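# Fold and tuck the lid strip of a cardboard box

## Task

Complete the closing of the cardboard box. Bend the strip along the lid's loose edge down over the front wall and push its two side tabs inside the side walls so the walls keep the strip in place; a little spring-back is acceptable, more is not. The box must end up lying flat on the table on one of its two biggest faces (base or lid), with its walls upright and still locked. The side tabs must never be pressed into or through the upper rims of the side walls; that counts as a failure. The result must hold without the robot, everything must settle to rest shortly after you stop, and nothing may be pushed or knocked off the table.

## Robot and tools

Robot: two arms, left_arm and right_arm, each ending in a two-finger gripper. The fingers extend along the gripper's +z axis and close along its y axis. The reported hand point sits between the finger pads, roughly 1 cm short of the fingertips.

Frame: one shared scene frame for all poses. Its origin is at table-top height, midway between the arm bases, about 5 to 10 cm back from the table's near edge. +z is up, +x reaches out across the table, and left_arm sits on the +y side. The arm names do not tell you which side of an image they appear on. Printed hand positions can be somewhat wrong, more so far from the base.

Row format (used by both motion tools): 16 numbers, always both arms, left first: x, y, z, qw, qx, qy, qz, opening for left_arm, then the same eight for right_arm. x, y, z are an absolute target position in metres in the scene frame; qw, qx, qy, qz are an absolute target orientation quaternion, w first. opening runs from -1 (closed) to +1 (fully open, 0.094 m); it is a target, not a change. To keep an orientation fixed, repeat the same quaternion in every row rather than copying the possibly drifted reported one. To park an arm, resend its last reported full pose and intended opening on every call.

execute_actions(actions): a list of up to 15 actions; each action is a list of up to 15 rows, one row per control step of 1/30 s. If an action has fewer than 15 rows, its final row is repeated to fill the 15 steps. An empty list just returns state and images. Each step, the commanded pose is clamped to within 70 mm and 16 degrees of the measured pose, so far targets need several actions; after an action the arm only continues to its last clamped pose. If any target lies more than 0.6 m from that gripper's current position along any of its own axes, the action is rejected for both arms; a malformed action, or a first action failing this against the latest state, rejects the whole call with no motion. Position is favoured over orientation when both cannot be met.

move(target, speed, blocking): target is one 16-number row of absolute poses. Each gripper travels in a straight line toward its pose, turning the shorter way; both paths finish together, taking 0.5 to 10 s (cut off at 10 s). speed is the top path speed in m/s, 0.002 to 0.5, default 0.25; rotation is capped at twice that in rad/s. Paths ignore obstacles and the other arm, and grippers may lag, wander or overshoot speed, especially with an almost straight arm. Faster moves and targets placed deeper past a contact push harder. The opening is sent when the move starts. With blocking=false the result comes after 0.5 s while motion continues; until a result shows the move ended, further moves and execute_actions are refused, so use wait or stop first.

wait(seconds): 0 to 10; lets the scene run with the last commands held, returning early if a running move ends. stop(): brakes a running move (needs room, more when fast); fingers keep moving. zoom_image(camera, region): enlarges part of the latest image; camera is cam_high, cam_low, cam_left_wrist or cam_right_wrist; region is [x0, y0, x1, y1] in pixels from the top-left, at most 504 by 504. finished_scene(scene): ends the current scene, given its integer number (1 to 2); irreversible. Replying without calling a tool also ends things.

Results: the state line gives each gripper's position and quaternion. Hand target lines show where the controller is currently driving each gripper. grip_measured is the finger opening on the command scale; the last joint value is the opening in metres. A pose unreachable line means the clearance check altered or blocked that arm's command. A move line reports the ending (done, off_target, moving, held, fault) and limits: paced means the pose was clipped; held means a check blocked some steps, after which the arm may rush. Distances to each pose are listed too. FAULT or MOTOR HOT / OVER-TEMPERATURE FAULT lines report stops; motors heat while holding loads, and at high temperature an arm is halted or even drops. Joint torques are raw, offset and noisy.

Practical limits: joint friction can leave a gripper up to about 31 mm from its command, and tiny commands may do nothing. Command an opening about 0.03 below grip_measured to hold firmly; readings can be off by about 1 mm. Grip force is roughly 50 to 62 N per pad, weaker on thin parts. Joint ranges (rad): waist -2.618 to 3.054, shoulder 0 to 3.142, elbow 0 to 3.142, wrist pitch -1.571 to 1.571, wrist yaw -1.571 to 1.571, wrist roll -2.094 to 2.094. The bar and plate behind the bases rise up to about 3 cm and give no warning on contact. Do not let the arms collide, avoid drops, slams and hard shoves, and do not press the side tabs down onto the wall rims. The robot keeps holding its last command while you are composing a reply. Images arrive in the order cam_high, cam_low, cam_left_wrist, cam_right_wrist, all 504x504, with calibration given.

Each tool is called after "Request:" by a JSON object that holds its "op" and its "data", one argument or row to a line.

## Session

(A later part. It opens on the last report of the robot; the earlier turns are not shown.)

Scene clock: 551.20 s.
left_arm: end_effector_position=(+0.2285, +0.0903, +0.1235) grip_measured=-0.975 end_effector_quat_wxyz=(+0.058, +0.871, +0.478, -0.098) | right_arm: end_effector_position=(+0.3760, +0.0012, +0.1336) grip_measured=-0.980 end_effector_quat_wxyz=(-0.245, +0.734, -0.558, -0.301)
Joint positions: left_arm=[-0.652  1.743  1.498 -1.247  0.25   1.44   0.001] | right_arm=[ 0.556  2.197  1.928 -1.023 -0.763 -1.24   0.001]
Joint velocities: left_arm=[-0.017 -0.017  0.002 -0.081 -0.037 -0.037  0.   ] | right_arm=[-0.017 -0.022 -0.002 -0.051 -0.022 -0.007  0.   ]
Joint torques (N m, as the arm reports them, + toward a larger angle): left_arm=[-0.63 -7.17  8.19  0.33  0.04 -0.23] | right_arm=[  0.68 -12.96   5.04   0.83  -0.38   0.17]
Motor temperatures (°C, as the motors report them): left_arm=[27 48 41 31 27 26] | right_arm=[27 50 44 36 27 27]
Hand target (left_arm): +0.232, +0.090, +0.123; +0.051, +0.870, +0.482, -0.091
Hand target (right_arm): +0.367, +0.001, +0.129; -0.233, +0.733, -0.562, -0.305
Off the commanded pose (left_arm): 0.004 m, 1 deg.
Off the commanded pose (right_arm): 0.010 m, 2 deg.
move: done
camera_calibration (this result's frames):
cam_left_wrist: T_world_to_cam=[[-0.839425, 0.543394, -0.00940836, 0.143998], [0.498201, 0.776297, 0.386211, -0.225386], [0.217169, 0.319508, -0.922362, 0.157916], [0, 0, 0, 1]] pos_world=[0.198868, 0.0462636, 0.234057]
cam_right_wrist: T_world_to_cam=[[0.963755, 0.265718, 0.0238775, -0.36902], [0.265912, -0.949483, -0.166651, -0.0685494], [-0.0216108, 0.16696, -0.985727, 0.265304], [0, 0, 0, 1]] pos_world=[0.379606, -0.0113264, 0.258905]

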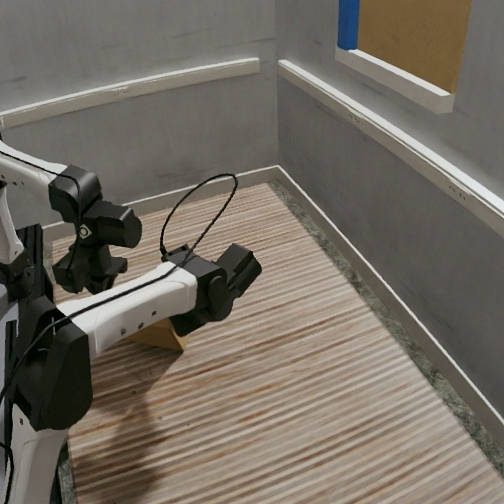

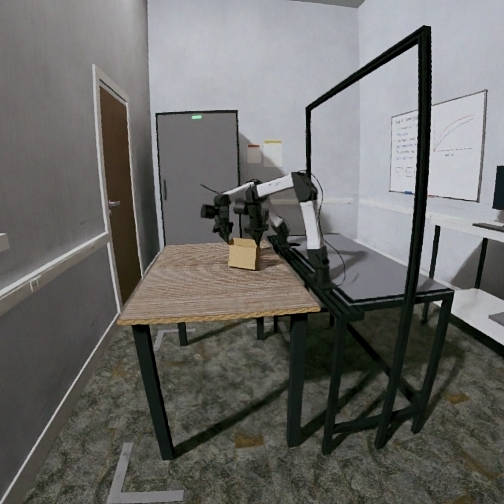

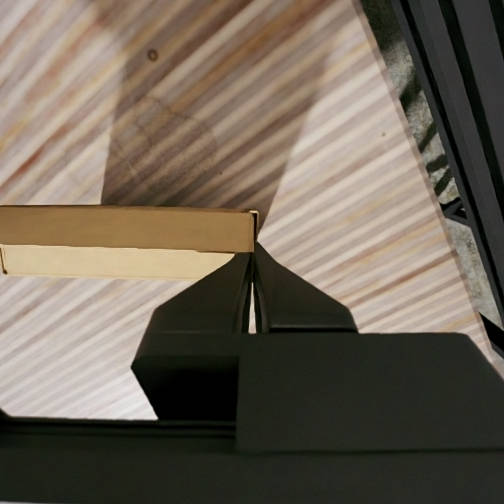

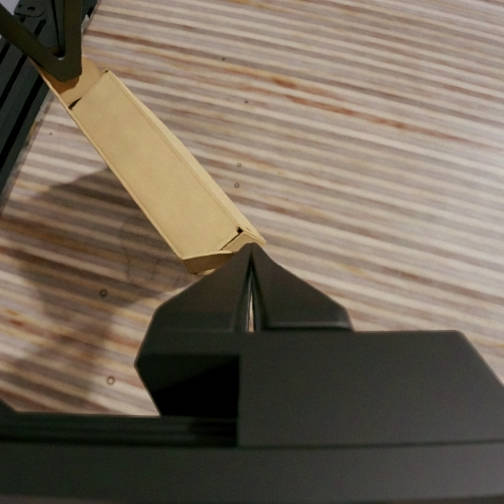

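Request:
{"op": "move", "data": {
  "target": [0.232,0.0905,0.124,0.0507,0.870,0.482,-0.0914,-1, 0.40,-0.04,0.14,0.233,-0.733,0.563,0.304,-1],
  "speed": 0.08
}}

Request:
{"op": "move", "data": {
  "target": [0.232,0.0905,0.130,0.0,0.875,0.485,0,-1, 0.40,-0.04,0.14,0.233,-0.733,0.563,0.304,-1],
  "speed": 0.04
}}

Request:
{"op": "zoom_image", "data": {
  "camera": "cam_low",
  "region": [205,220,275,280]
}}

Scene clock: 565.50 s.
left_arm: end_effector_position=(+0.2292, +0.0913, +0.1233) grip_measured=-0.975 end_effector_quat_wxyz=(+0.056, +0.870, +0.480, -0.095) | right_arm: end_effector_position=(+0.3976, -0.0415, +0.1397) grip_measured=-0.980 end_effector_quat_wxyz=(-0.232, +0.732, -0.566, -0.299)
Joint positions: left_arm=[-0.652  1.743  1.498 -1.247  0.243  1.437  0.001] | right_arm=[ 0.454  2.253  2.062 -1.218 -0.768 -1.374  0.001]
Joint velocities: left_arm=[ 0.007 -0.032 -0.022  0.022  0.051 -0.022  0.   ] | right_arm=[-0.022 -0.002  0.002 -0.066 -0.037 -0.007  0.001]
Joint torques (N m, as the arm reports them, + toward a larger angle): left_arm=[-0.57 -7.19  8.24  0.3   0.07 -0.16] | right_arm=[ -0.36 -10.83   9.05   0.49  -0.56   0.06]
Motor temperatures (°C, as the motors report them): left_arm=[27 48 41 31 26 26] | right_arm=[27 53 43 35 27 27]
Hand target (left_arm): +0.232, +0.091, +0.124; +0.051, +0.870, +0.482, -0.091
Hand target (right_arm): +0.400, -0.041, +0.139; -0.233, +0.733, -0.563, -0.303
Off the commanded pose (left_arm): 0.003 m, 1 deg.
Off the commanded pose (right_arm): 0.003 m, 1 deg.
move: done
camera_calibration (this result's frames):
cam_left_wrist: T_world_to_cam=[[-0.841357, 0.540408, -0.00875847, 0.144602], [0.49407, 0.775582, 0.392895, -0.226222], [0.219117, 0.326238, -0.919541, 0.155774], [0, 0, 0, 1]] pos_world=[0.199299, 0.0464899, 0.233389]
cam_right_wrist: T_world_to_cam=[[0.965732, 0.259529, 0.0024194, -0.376701], [0.257073, -0.955227, -0.146472, -0.113331], [-0.0357027, 0.142075, -0.989212, 0.284006], [0, 0, 0, 1]] pos_world=[0.403067, -0.0508423, 0.265253]

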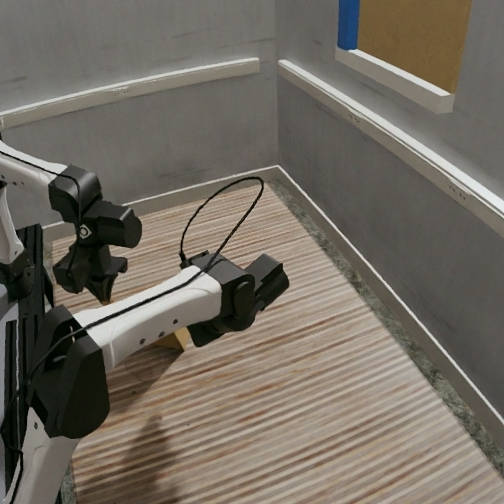

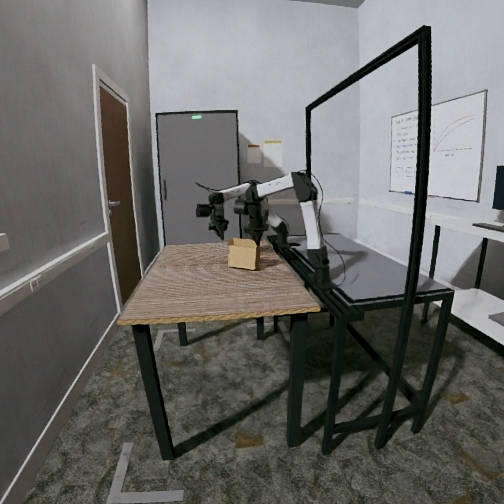

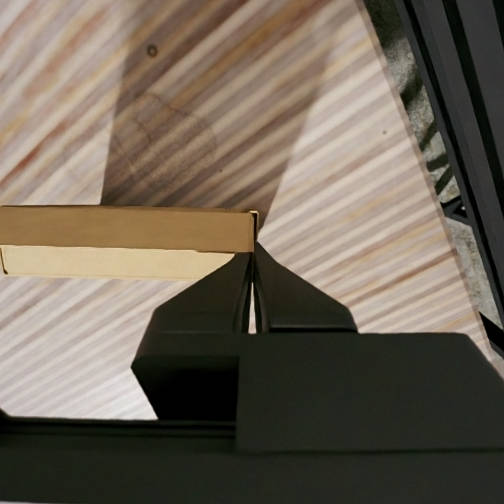

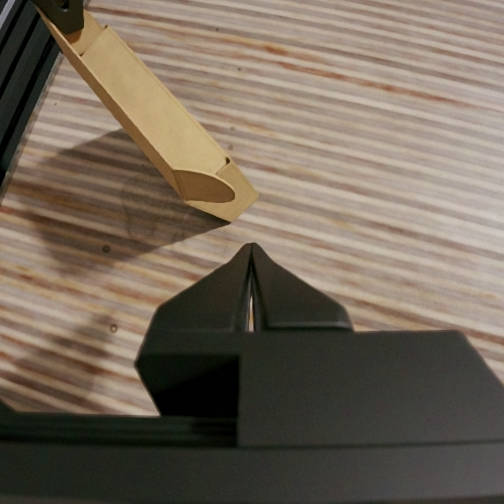

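Scene clock: 568.50 s.
left_arm: end_effector_position=(+0.2313, +0.0895, +0.1294) grip_measured=-0.975 end_effector_quat_wxyz=(+0.011, +0.875, +0.484, -0.005) | right_arm: end_effector_position=(+0.3967, -0.0417, +0.1398) grip_measured=-0.980 end_effector_quat_wxyz=(-0.231, +0.732, -0.566, -0.300)
Joint positions: left_arm=[-0.756  1.776  1.583 -1.314  0.035  1.335  0.001] | right_arm=[ 0.454  2.253  2.062 -1.223 -0.769 -1.374  0.001]
Joint velocities: left_arm=[ 0.022 -0.007  0.002  0.037 -0.095  0.037  0.001] | right_arm=[ 0.002  0.002 -0.022 -0.037 -0.037  0.022  0.001]
Joint torques (N m, as the arm reports them, + toward a larger angle): left_arm=[-0.84 -7.45  8.08  0.22 -0.05 -0.2 ] | right_arm=[ -0.23 -10.7    9.24   0.49  -0.55  -0.04]
Motor temperatures (°C, as the motors report them): left_arm=[27 48 42 31 26 26] | right_arm=[27 53 43 35 27 27]
Hand target (left_arm): +0.232, +0.090, +0.129; +0.000, +0.875, +0.485, +0.001
Hand target (right_arm): +0.400, -0.040, +0.140; -0.233, +0.732, -0.563, -0.303
Off the commanded pose (left_arm): 0.001 m, 1 deg.
Off the commanded pose (right_arm): 0.004 m, 1 deg.
move: done
camera_calibration (this result's frames):
cam_left_wrist: T_world_to_cam=[[-0.842076, 0.539137, -0.0154657, 0.148569], [0.435776, 0.696974, 0.569497, -0.230646], [0.317816, 0.472821, -0.821848, 0.112974], [0, 0, 0, 1]] pos_world=[0.189712, 0.0272388, 0.226498]
cam_right_wrist: T_world_to_cam=[[0.965553, 0.260199, -0.00173368, -0.375096], [0.257127, -0.955135, -0.146981, -0.113257], [-0.0399001, 0.141472, -0.989138, 0.285646], [0, 0, 0, 1]] pos_world=[0.402694, -0.050987, 0.265246]

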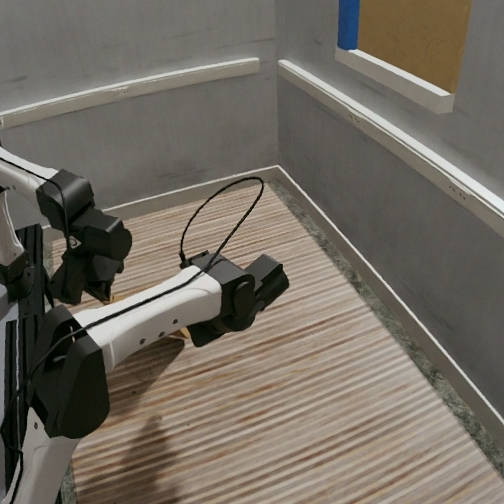

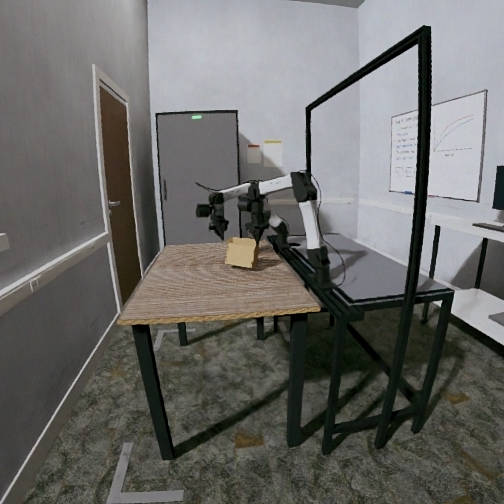

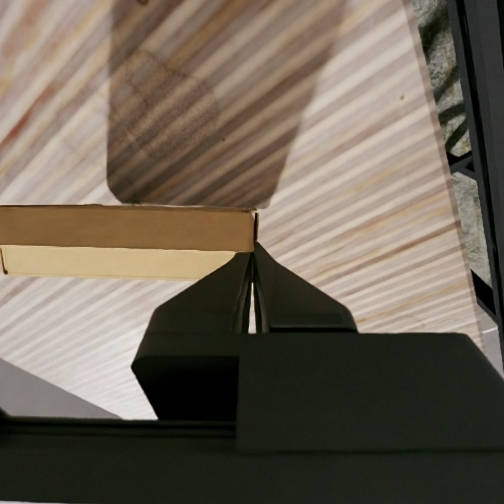

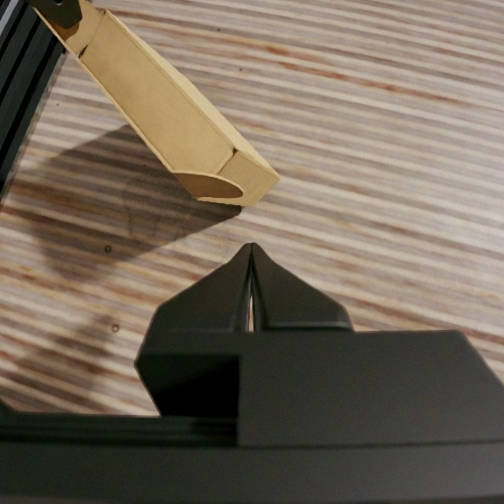

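Region (205, 220, 275, 280) of cam_low's 504x504 image, scaled by 7.200, with more detail than that image has; it fills the top 432 rows of this view, and the rest is white.

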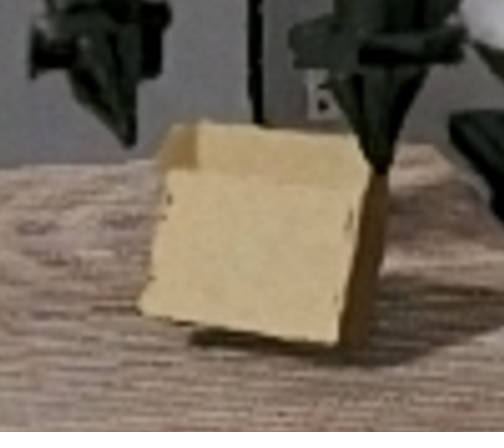

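Request:
{"op": "move", "data": {
  "target": [0.232,0.0905,0.130,0.0,0.875,0.485,0,-1, 0.362,0.0,0.128,0.233,-0.733,0.563,0.304,-1],
  "speed": 0.03
}}

Request:
{"op": "zoom_image", "data": {
  "camera": "cam_right_wrist",
  "region": [150,150,330,300]
}}

Request:
{"op": "zoom_image", "data": {
  "camera": "cam_low",
  "region": [205,220,275,280]
}}

Scene clock: 574.50 s.
left_arm: end_effector_position=(+0.2308, +0.0913, +0.1294) grip_measured=-0.975 end_effector_quat_wxyz=(+0.007, +0.874, +0.485, -0.003) | right_arm: end_effector_position=(+0.3679, +0.0019, +0.1316) grip_measured=-0.980 end_effector_quat_wxyz=(-0.240, +0.734, -0.558, -0.305)
Joint positions: left_arm=[-0.756  1.776  1.583 -1.32   0.03   1.332  0.001] | right_arm=[ 0.565  2.178  1.891 -1.012 -0.764 -1.234  0.001]
Joint velocities: left_arm=[-0.002  0.002 -0.017 -0.007  0.066  0.007 -0.   ] | right_arm=[-0.027 -0.007 -0.002 -0.007  0.022  0.154 -0.001]
Joint torques (N m, as the arm reports them, + toward a larger angle): left_arm=[-0.74 -7.42  8.06  0.22 -0.04 -0.14] | right_arm=[  0.3  -12.62   5.26   0.97  -0.4    0.14]
Motor temperatures (°C, as the motors report them): left_arm=[27 48 42 30 26 26] | right_arm=[27 53 43 34 27 27]
Hand target (left_arm): +0.232, +0.091, +0.130; +0.000, +0.875, +0.485, +0.000
Hand target (right_arm): +0.362, +0.001, +0.129; -0.233, +0.732, -0.562, -0.305
Off the commanded pose (left_arm): 0.002 m, 1 deg.
Off the commanded pose (right_arm): 0.007 m, 1 deg.
move: done
camera_calibration (this result's frames):
cam_left_wrist: T_world_to_cam=[[-0.843841, 0.536497, -0.0102241, 0.147177], [0.434114, 0.693758, 0.57467, -0.231608], [0.315401, 0.480491, -0.818322, 0.111687], [0, 0, 0, 1]] pos_world=[0.189512, 0.0280553, 0.225998]
cam_right_wrist: T_world_to_cam=[[0.962723, 0.270257, 0.0112504, -0.35933], [0.268309, -0.948862, -0.166348, -0.0669777], [-0.0342817, 0.163166, -0.986003, 0.267695], [0, 0, 0, 1]] pos_world=[0.373083, -0.0101199, 0.256849]

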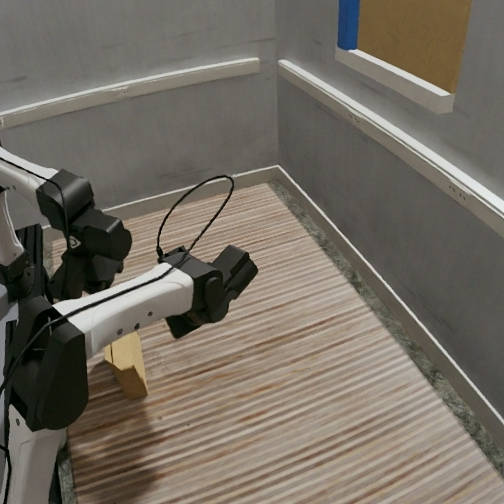

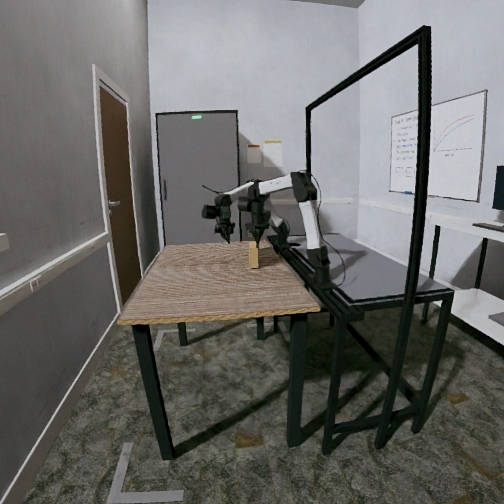

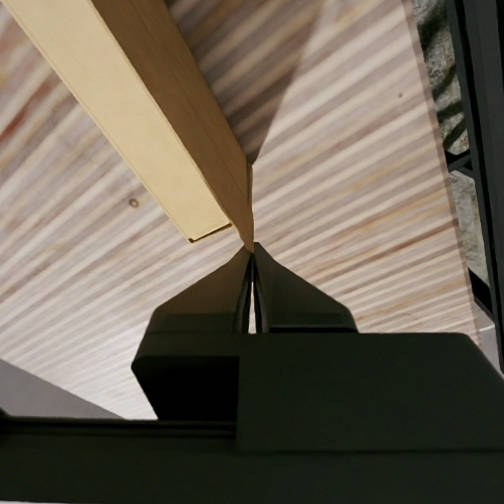

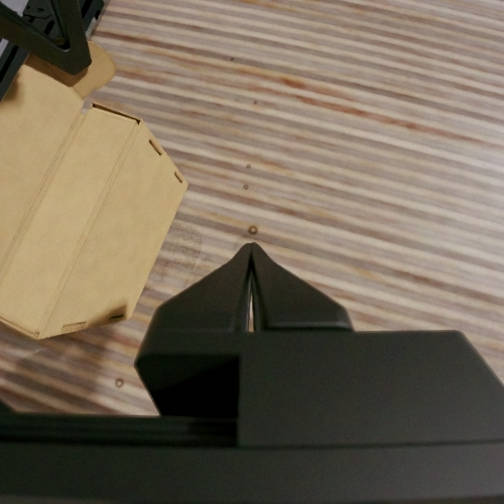

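Region (150, 150, 330, 300) of cam_right_wrist's 504x504 image, scaled by 2.800, with more detail than that image has.

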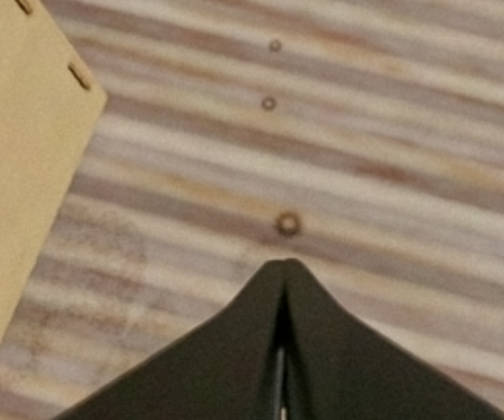

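Region (205, 220, 275, 280) of cam_low's 504x504 image, scaled by 7.200, with more detail than that image has; it fills the top 432 rows of this view, and the rest is white.

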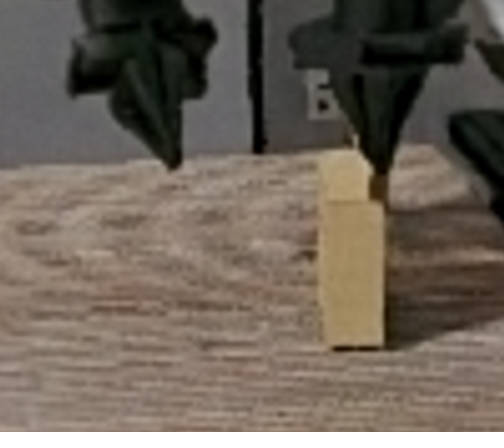

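Request:
{"op": "move", "data": {
  "target": [0.232,0.0905,0.130,0.0,0.875,0.485,0,-1, 0.43,-0.07,0.15,0.233,-0.733,0.563,0.304,-0.45],
  "speed": 0.12
}}

Request:
{"op": "move", "data": {
  "target": [0.218,0.090,0.128,0.0,0.46,0.888,0,-1, 0.43,-0.07,0.15,0.233,-0.733,0.563,0.304,-0.45],
  "speed": 0.12
}}

Scene clock: 582.50 s.
left_arm: end_effector_position=(+0.2308, +0.0913, +0.1294) grip_measured=-0.975 end_effector_quat_wxyz=(+0.007, +0.874, +0.485, -0.003) | right_arm: end_effector_position=(+0.4287, -0.0732, +0.1500) grip_measured=-0.452 end_effector_quat_wxyz=(-0.233, +0.732, -0.567, -0.297)
Joint positions: left_arm=[-0.756  1.776  1.583 -1.32   0.03   1.332  0.001] | right_arm=[ 0.366  2.4    2.361 -1.451 -0.777 -1.492  0.026]
Joint velocities: left_arm=[-0.007 -0.007  0.002  0.051 -0.066 -0.066 -0.001] | right_arm=[-0.027 -0.007  0.007 -0.066 -0.022 -0.007  0.   ]
Joint torques (N m, as the arm reports them, + toward a larger angle): left_arm=[-0.8  -7.37  8.14  0.22 -0.02 -0.14] | right_arm=[ -0.09 -11.43   8.66   0.38  -0.58   0.  ]
Motor temperatures (°C, as the motors report them): left_arm=[27 48 42 30 26 26] | right_arm=[27 54 43 34 27 27]
Hand target (left_arm): +0.232, +0.091, +0.130; +0.000, +0.875, +0.485, +0.000
Hand target (right_arm): +0.429, -0.072, +0.149; -0.233, +0.733, -0.563, -0.302
Off the commanded pose (left_arm): 0.002 m, 1 deg.
Off the commanded pose (right_arm): 0.003 m, 1 deg.
move: done
camera_calibration (this result's frames):
cam_left_wrist: T_world_to_cam=[[-0.843841, 0.536497, -0.0102241, 0.147177], [0.434114, 0.693758, 0.57467, -0.231608], [0.315401, 0.480491, -0.818322, 0.111687], [0, 0, 0, 1]] pos_world=[0.189512, 0.0280553, 0.225998]
cam_right_wrist: T_world_to_cam=[[0.966381, 0.257079, 0.00422154, -0.399234], [0.254942, -0.95596, -0.145411, -0.149344], [-0.0333466, 0.141599, -0.989362, 0.298784], [0, 0, 0, 1]] pos_world=[0.43385, -0.0824395, 0.275574]

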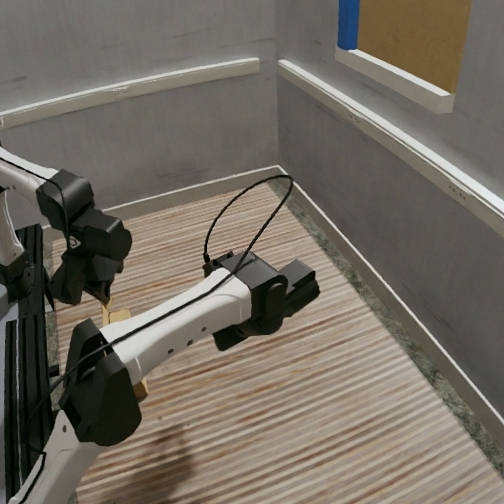

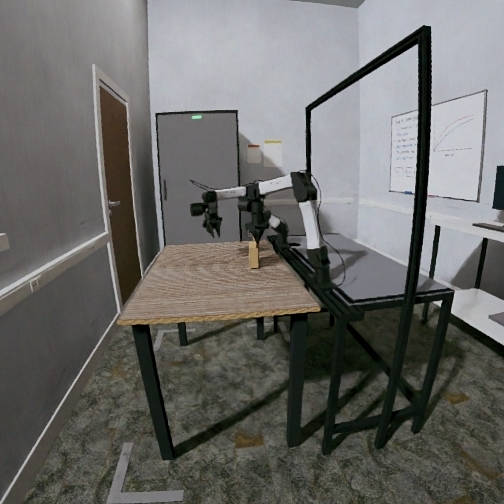

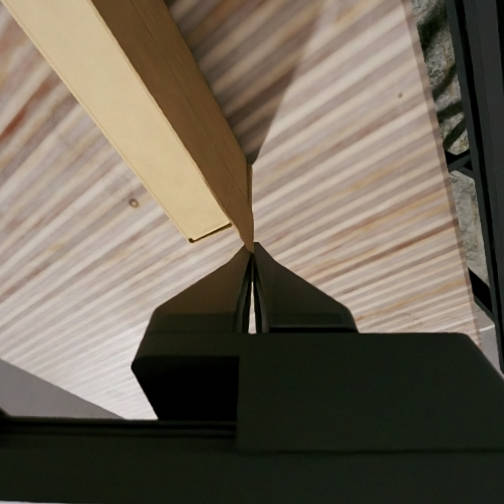

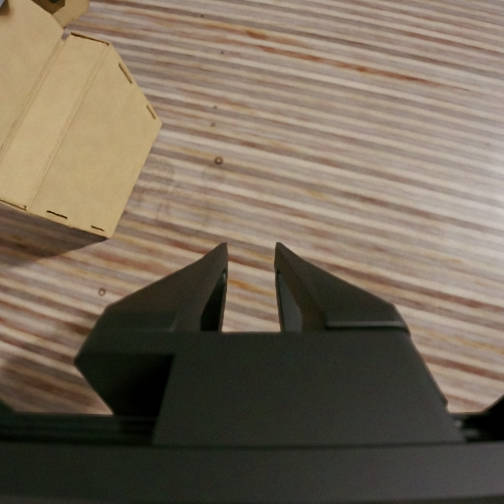

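Scene clock: 587.80 s.
left_arm: end_effector_position=(+0.2229, +0.0840, +0.1292) grip_measured=-0.975 end_effector_quat_wxyz=(+0.003, +0.462, +0.887, -0.007) | right_arm: end_effector_position=(+0.4292, -0.0728, +0.1508) grip_measured=-0.452 end_effector_quat_wxyz=(-0.232, +0.731, -0.567, -0.299)
Joint positions: left_arm=[-0.787  1.776  1.583 -1.32   0.03   0.134  0.001] | right_arm=[ 0.366  2.411  2.383 -1.466 -0.779 -1.492  0.026]
Joint velocities: left_arm=[ 0.022  0.007  0.002  0.022 -0.051 -0.037  0.   ] | right_arm=[-0.012 -0.002  0.002 -0.051  0.007 -0.066 -0.002]
Joint torques (N m, as the arm reports them, + toward a larger angle): left_arm=[ -0.88 -10.09   4.86   0.42  -0.11  -0.19] | right_arm=[  0.04 -11.44   8.7    0.38  -0.55   0.  ]
Motor temperatures (°C, as the motors report them): left_arm=[27 48 42 30 26 26] | right_arm=[27 54 43 34 27 27]
Hand target (left_arm): +0.218, +0.090, +0.128; -0.000, +0.460, +0.888, +0.000
Hand target (right_arm): +0.430, -0.070, +0.150; -0.233, +0.732, -0.563, -0.304
Off the commanded pose (left_arm): 0.008 m, 1 deg.
Off the commanded pose (right_arm): 0.003 m, 1 deg.
move: done
camera_calibration (this result's frames):
cam_left_wrist: T_world_to_cam=[[-0.825208, -0.564757, 0.00906367, 0.230261], [-0.45793, 0.678337, 0.574594, -0.0228917], [-0.330654, 0.470009, -0.818388, 0.262394], [0, 0, 0, 1]] pos_world=[0.266292, 0.0222418, 0.225807]
cam_right_wrist: T_world_to_cam=[[0.966366, 0.257171, 0.000320057, -0.399214], [0.254418, -0.955839, -0.147114, -0.14849], [-0.0375276, 0.142248, -0.989119, 0.301245], [0, 0, 0, 1]] pos_world=[0.43487, -0.0821178, 0.27625]

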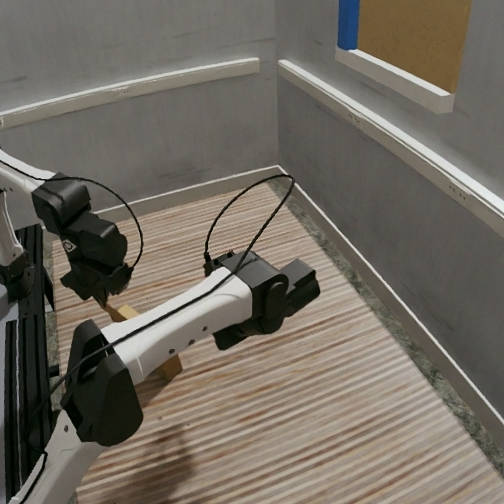

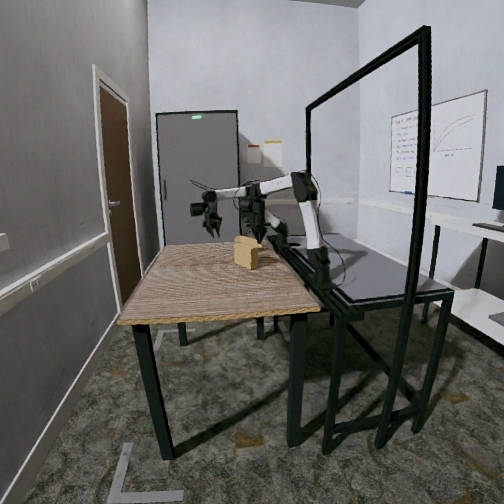

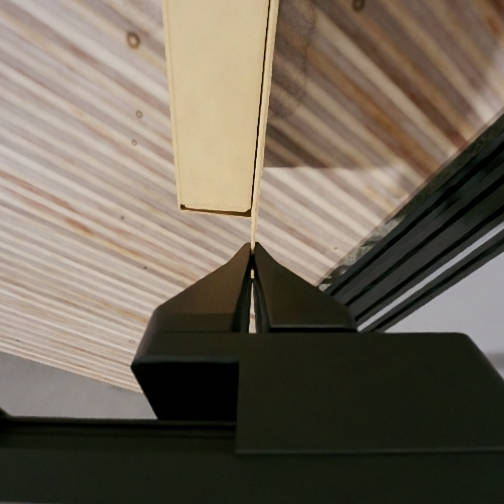

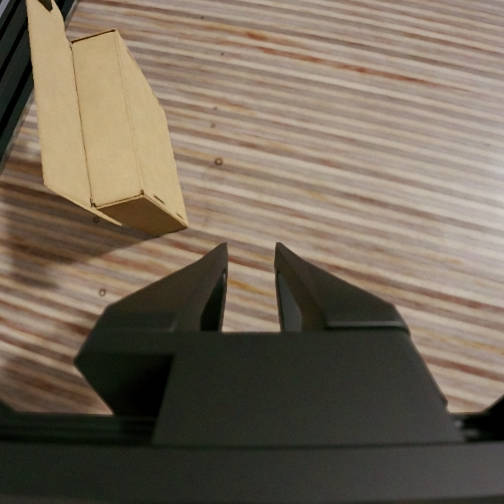

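Request:
{"op": "move", "data": {
  "target": [0.212,0.086,0.128,0.0,0.174,0.985,0,-1, 0.43,-0.07,0.15,0.233,-0.733,0.563,0.304,-0.45],
  "speed": 0.12
}}

Request:
{"op": "move", "data": {
  "target": [0.212,0.086,0.128,0.0,0.174,0.985,0,-1, 0.362,-0.06,0.128,0.233,-0.733,0.563,0.304,-0.45],
  "speed": 0.1
}}

Request:
{"op": "move", "data": {
  "target": [0.212,0.086,0.128,0.0,0.174,0.985,0,-1, 0.349,0.0,0.128,0.233,-0.733,0.563,0.304,-0.45],
  "speed": 0.05
}}

Scene clock: 595.57 s.
left_arm: end_effector_position=(+0.2172, +0.0794, +0.1277) grip_measured=-0.974 end_effector_quat_wxyz=(+0.001, +0.178, +0.984, -0.007) | right_arm: end_effector_position=(+0.4293, -0.0727, +0.1508) grip_measured=-0.452 end_effector_quat_wxyz=(-0.232, +0.731, -0.567, -0.299)
Joint positions: left_arm=[-0.81   1.776  1.577 -1.316  0.028 -0.493  0.001] | right_arm=[ 0.366  2.411  2.383 -1.466 -0.779 -1.492  0.026]
Joint velocities: left_arm=[ 0.002  0.002  0.012  0.081  0.037 -0.051  0.001] | right_arm=[ 0.002 -0.022  0.022  0.037  0.037  0.022 -0.001]
Joint torques (N m, as the arm reports them, + toward a larger angle): left_arm=[ -0.81 -10.42   4.88   0.41  -0.14  -0.22] | right_arm=[  0.01 -11.57   8.78   0.42  -0.6    0.  ]
Motor temperatures (°C, as the motors report them): left_arm=[27 50 41 30 26 26] | right_arm=[27 54 44 34 27 27]
Hand target (left_arm): +0.212, +0.086, +0.128; -0.000, +0.174, +0.985, +0.000
Hand target (right_arm): +0.430, -0.070, +0.150; -0.234, +0.732, -0.563, -0.303
Off the commanded pose (left_arm): 0.008 m, 1 deg.
Off the commanded pose (right_arm): 0.003 m, 1 deg.
move: done
camera_calibration (this result's frames):
cam_left_wrist: T_world_to_cam=[[-0.358469, -0.933455, 0.0127297, 0.1504], [-0.756712, 0.298527, 0.581609, 0.0726876], [-0.546705, 0.198856, -0.813369, 0.32931], [0, 0, 0, 1]] pos_world=[0.288953, 0.0532074, 0.22366]
cam_right_wrist: T_world_to_cam=[[0.966365, 0.257172, 0.000701098, -0.399328], [0.254473, -0.955822, -0.147132, -0.148492], [-0.0371682, 0.142362, -0.989117, 0.301195], [0, 0, 0, 1]] pos_world=[0.434879, -0.0821149, 0.276349]

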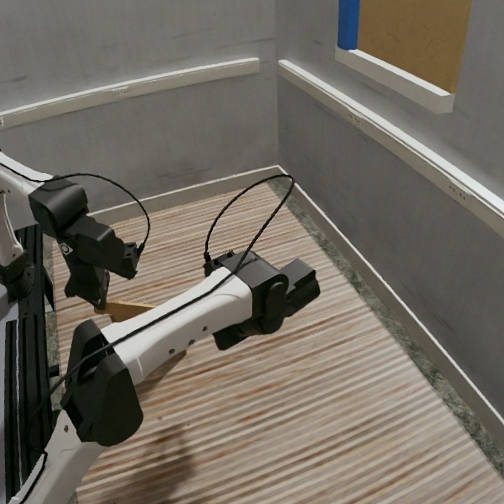

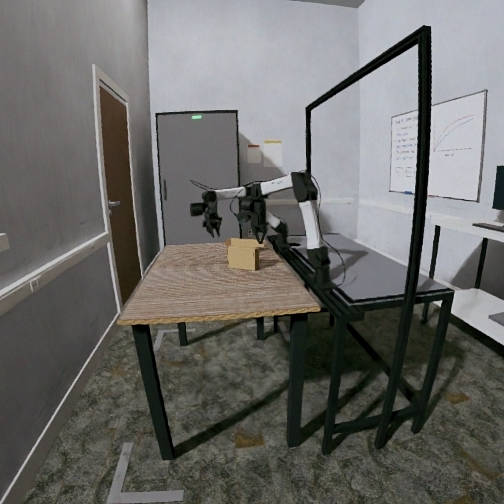

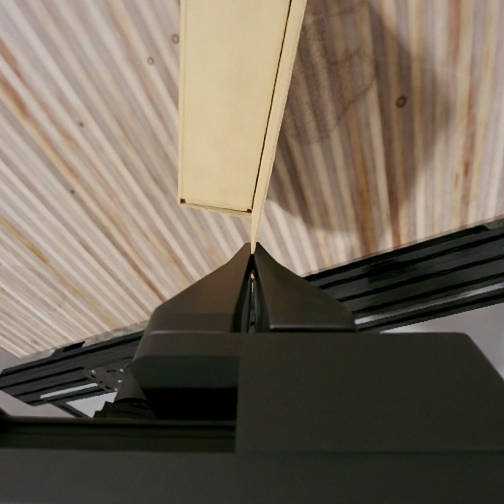

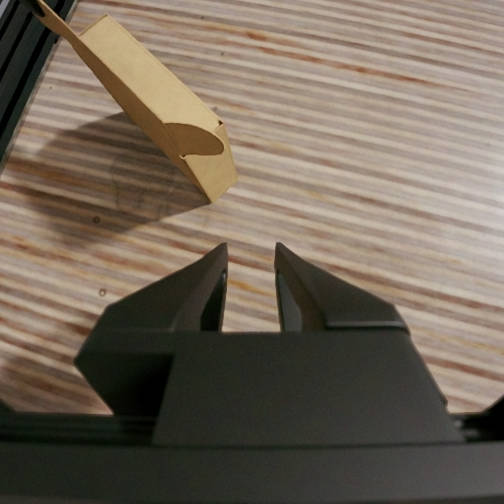

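Scene clock: 596.87 s.
left_arm: end_effector_position=(+0.2176, +0.0789, +0.1277) grip_measured=-0.974 end_effector_quat_wxyz=(+0.002, +0.177, +0.984, -0.008) | right_arm: end_effector_position=(+0.3691, -0.0586, +0.1308) grip_measured=-0.452 end_effector_quat_wxyz=(-0.238, +0.735, -0.560, -0.300)
Joint positions: left_arm=[-0.81   1.776  1.577 -1.313  0.028 -0.496  0.001] | right_arm=[ 0.44   2.105  1.784 -1.097 -0.779 -1.405  0.026]
Joint velocities: left_arm=[ 0.002  0.012  0.002 -0.037 -0.022  0.022  0.   ] | right_arm=[ 0.017 -0.002 -0.007 -0.007  0.037 -0.022 -0.001]
Joint torques (N m, as the arm reports them, + toward a larger angle): left_arm=[ -0.79 -10.42   4.86   0.37  -0.13  -0.21] | right_arm=[  0.29 -12.07   5.     0.68  -0.49   0.16]
Motor temperatures (°C, as the motors report them): left_arm=[27 50 41 30 26 26] | right_arm=[27 55 43 34 27 27]
Hand target (left_arm): +0.212, +0.086, +0.128; -0.000, +0.174, +0.985, +0.000
Hand target (right_arm): +0.363, -0.059, +0.129; -0.233, +0.733, -0.562, -0.305
Off the commanded pose (left_arm): 0.009 m, 1 deg.
Off the commanded pose (right_arm): 0.008 m, 1 deg.
move: done
camera_calibration (this result's frames):
cam_left_wrist: T_world_to_cam=[[-0.356032, -0.934372, 0.0138107, 0.149542], [-0.758349, 0.297533, 0.579983, 0.0737332], [-0.546029, 0.196019, -0.814511, 0.329825], [0, 0, 0, 1]] pos_world=[0.289251, 0.0531381, 0.223817]
cam_right_wrist: T_world_to_cam=[[0.96305, 0.268939, 0.0143493, -0.344698], [0.267845, -0.950839, -0.155449, -0.126213], [-0.0281626, 0.153549, -0.98774, 0.274273], [0, 0, 0, 1]] pos_world=[0.373491, -0.06942, 0.256236]

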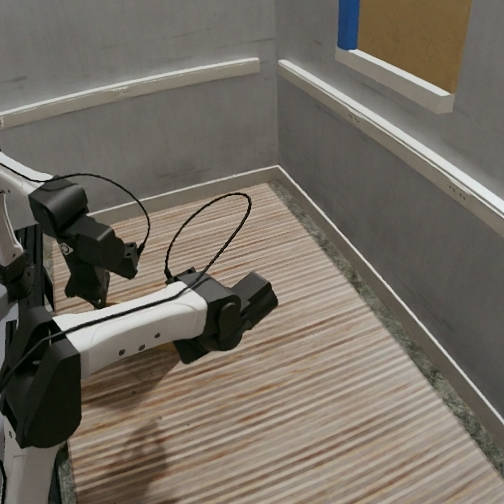

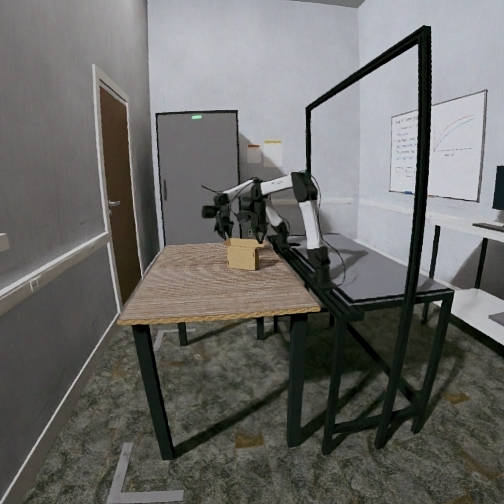

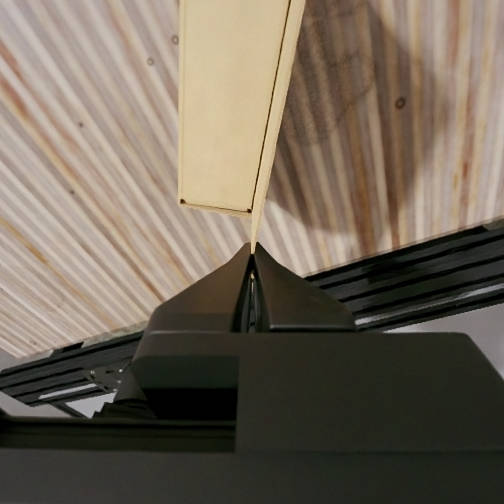

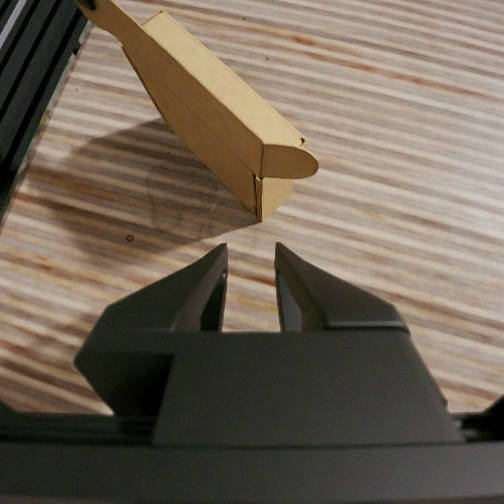

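Scene clock: 598.43 s.
left_arm: end_effector_position=(+0.2183, +0.0790, +0.1277) grip_measured=-0.974 end_effector_quat_wxyz=(+0.003, +0.176, +0.984, -0.007) | right_arm: end_effector_position=(+0.3507, -0.0002, +0.1340) grip_measured=-0.452 end_effector_quat_wxyz=(-0.239, +0.734, -0.558, -0.305)
Joint positions: left_arm=[-0.81   1.776  1.577 -1.312  0.024 -0.497  0.001] | right_arm=[ 0.58   2.105  1.784 -0.966 -0.76  -1.214  0.026]
Joint velocities: left_arm=[ 0.012  0.007 -0.007 -0.022 -0.007 -0.066  0.002] | right_arm=[-0.017 -0.007 -0.007 -0.037  0.022  0.081 -0.   ]
Joint torques (N m, as the arm reports them, + toward a larger angle): left_arm=[ -0.81 -10.44   4.84   0.37  -0.14  -0.17] | right_arm=[  0.08 -10.78   6.75   0.98  -0.38   0.14]
Motor temperatures (°C, as the motors report them): left_arm=[27 50 41 30 26 26] | right_arm=[27 55 43 34 27 27]
Hand target (left_arm): +0.212, +0.086, +0.128; -0.000, +0.174, +0.985, +0.000
Hand target (right_arm): +0.349, +0.001, +0.128; -0.233, +0.732, -0.562, -0.305
Off the commanded pose (left_arm): 0.009 m, 1 deg.
Off the commanded pose (right_arm): 0.006 m, 1 deg.
move: done
camera_calibration (this result's frames):
cam_left_wrist: T_world_to_cam=[[-0.354635, -0.93493, 0.0118403, 0.149822], [-0.760703, 0.295865, 0.57775, 0.0751312], [-0.543659, 0.195884, -0.816128, 0.329863], [0, 0, 0, 1]] pos_world=[0.289618, 0.0532292, 0.224029]
cam_right_wrist: T_world_to_cam=[[0.962528, 0.271002, 0.00992461, -0.341924], [0.268819, -0.948672, -0.166607, -0.0640081], [-0.0357357, 0.163032, -0.985973, 0.27038], [0, 0, 0, 1]] pos_world=[0.35598, -0.0121414, 0.259317]

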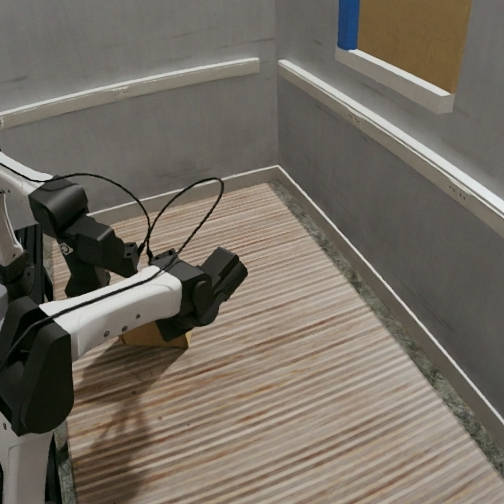

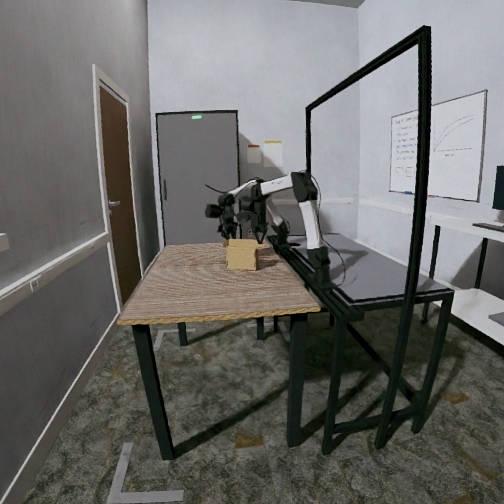

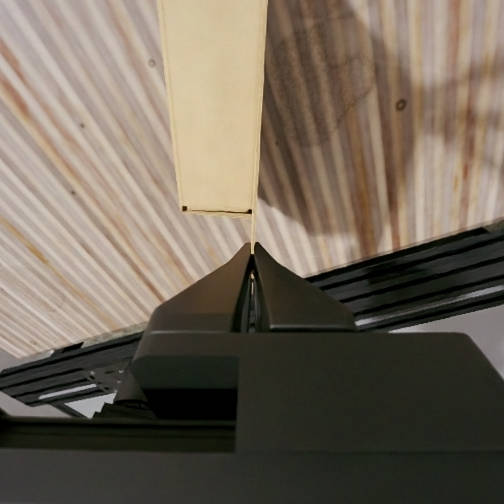

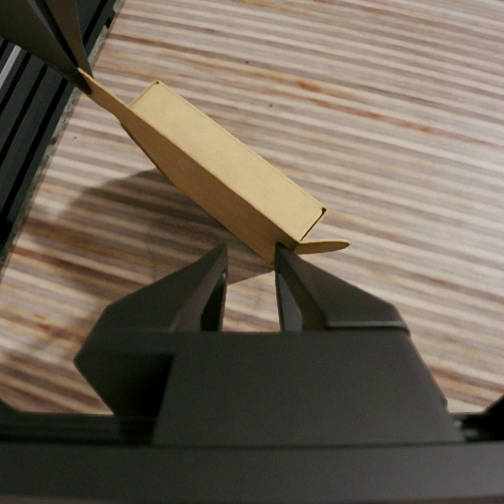

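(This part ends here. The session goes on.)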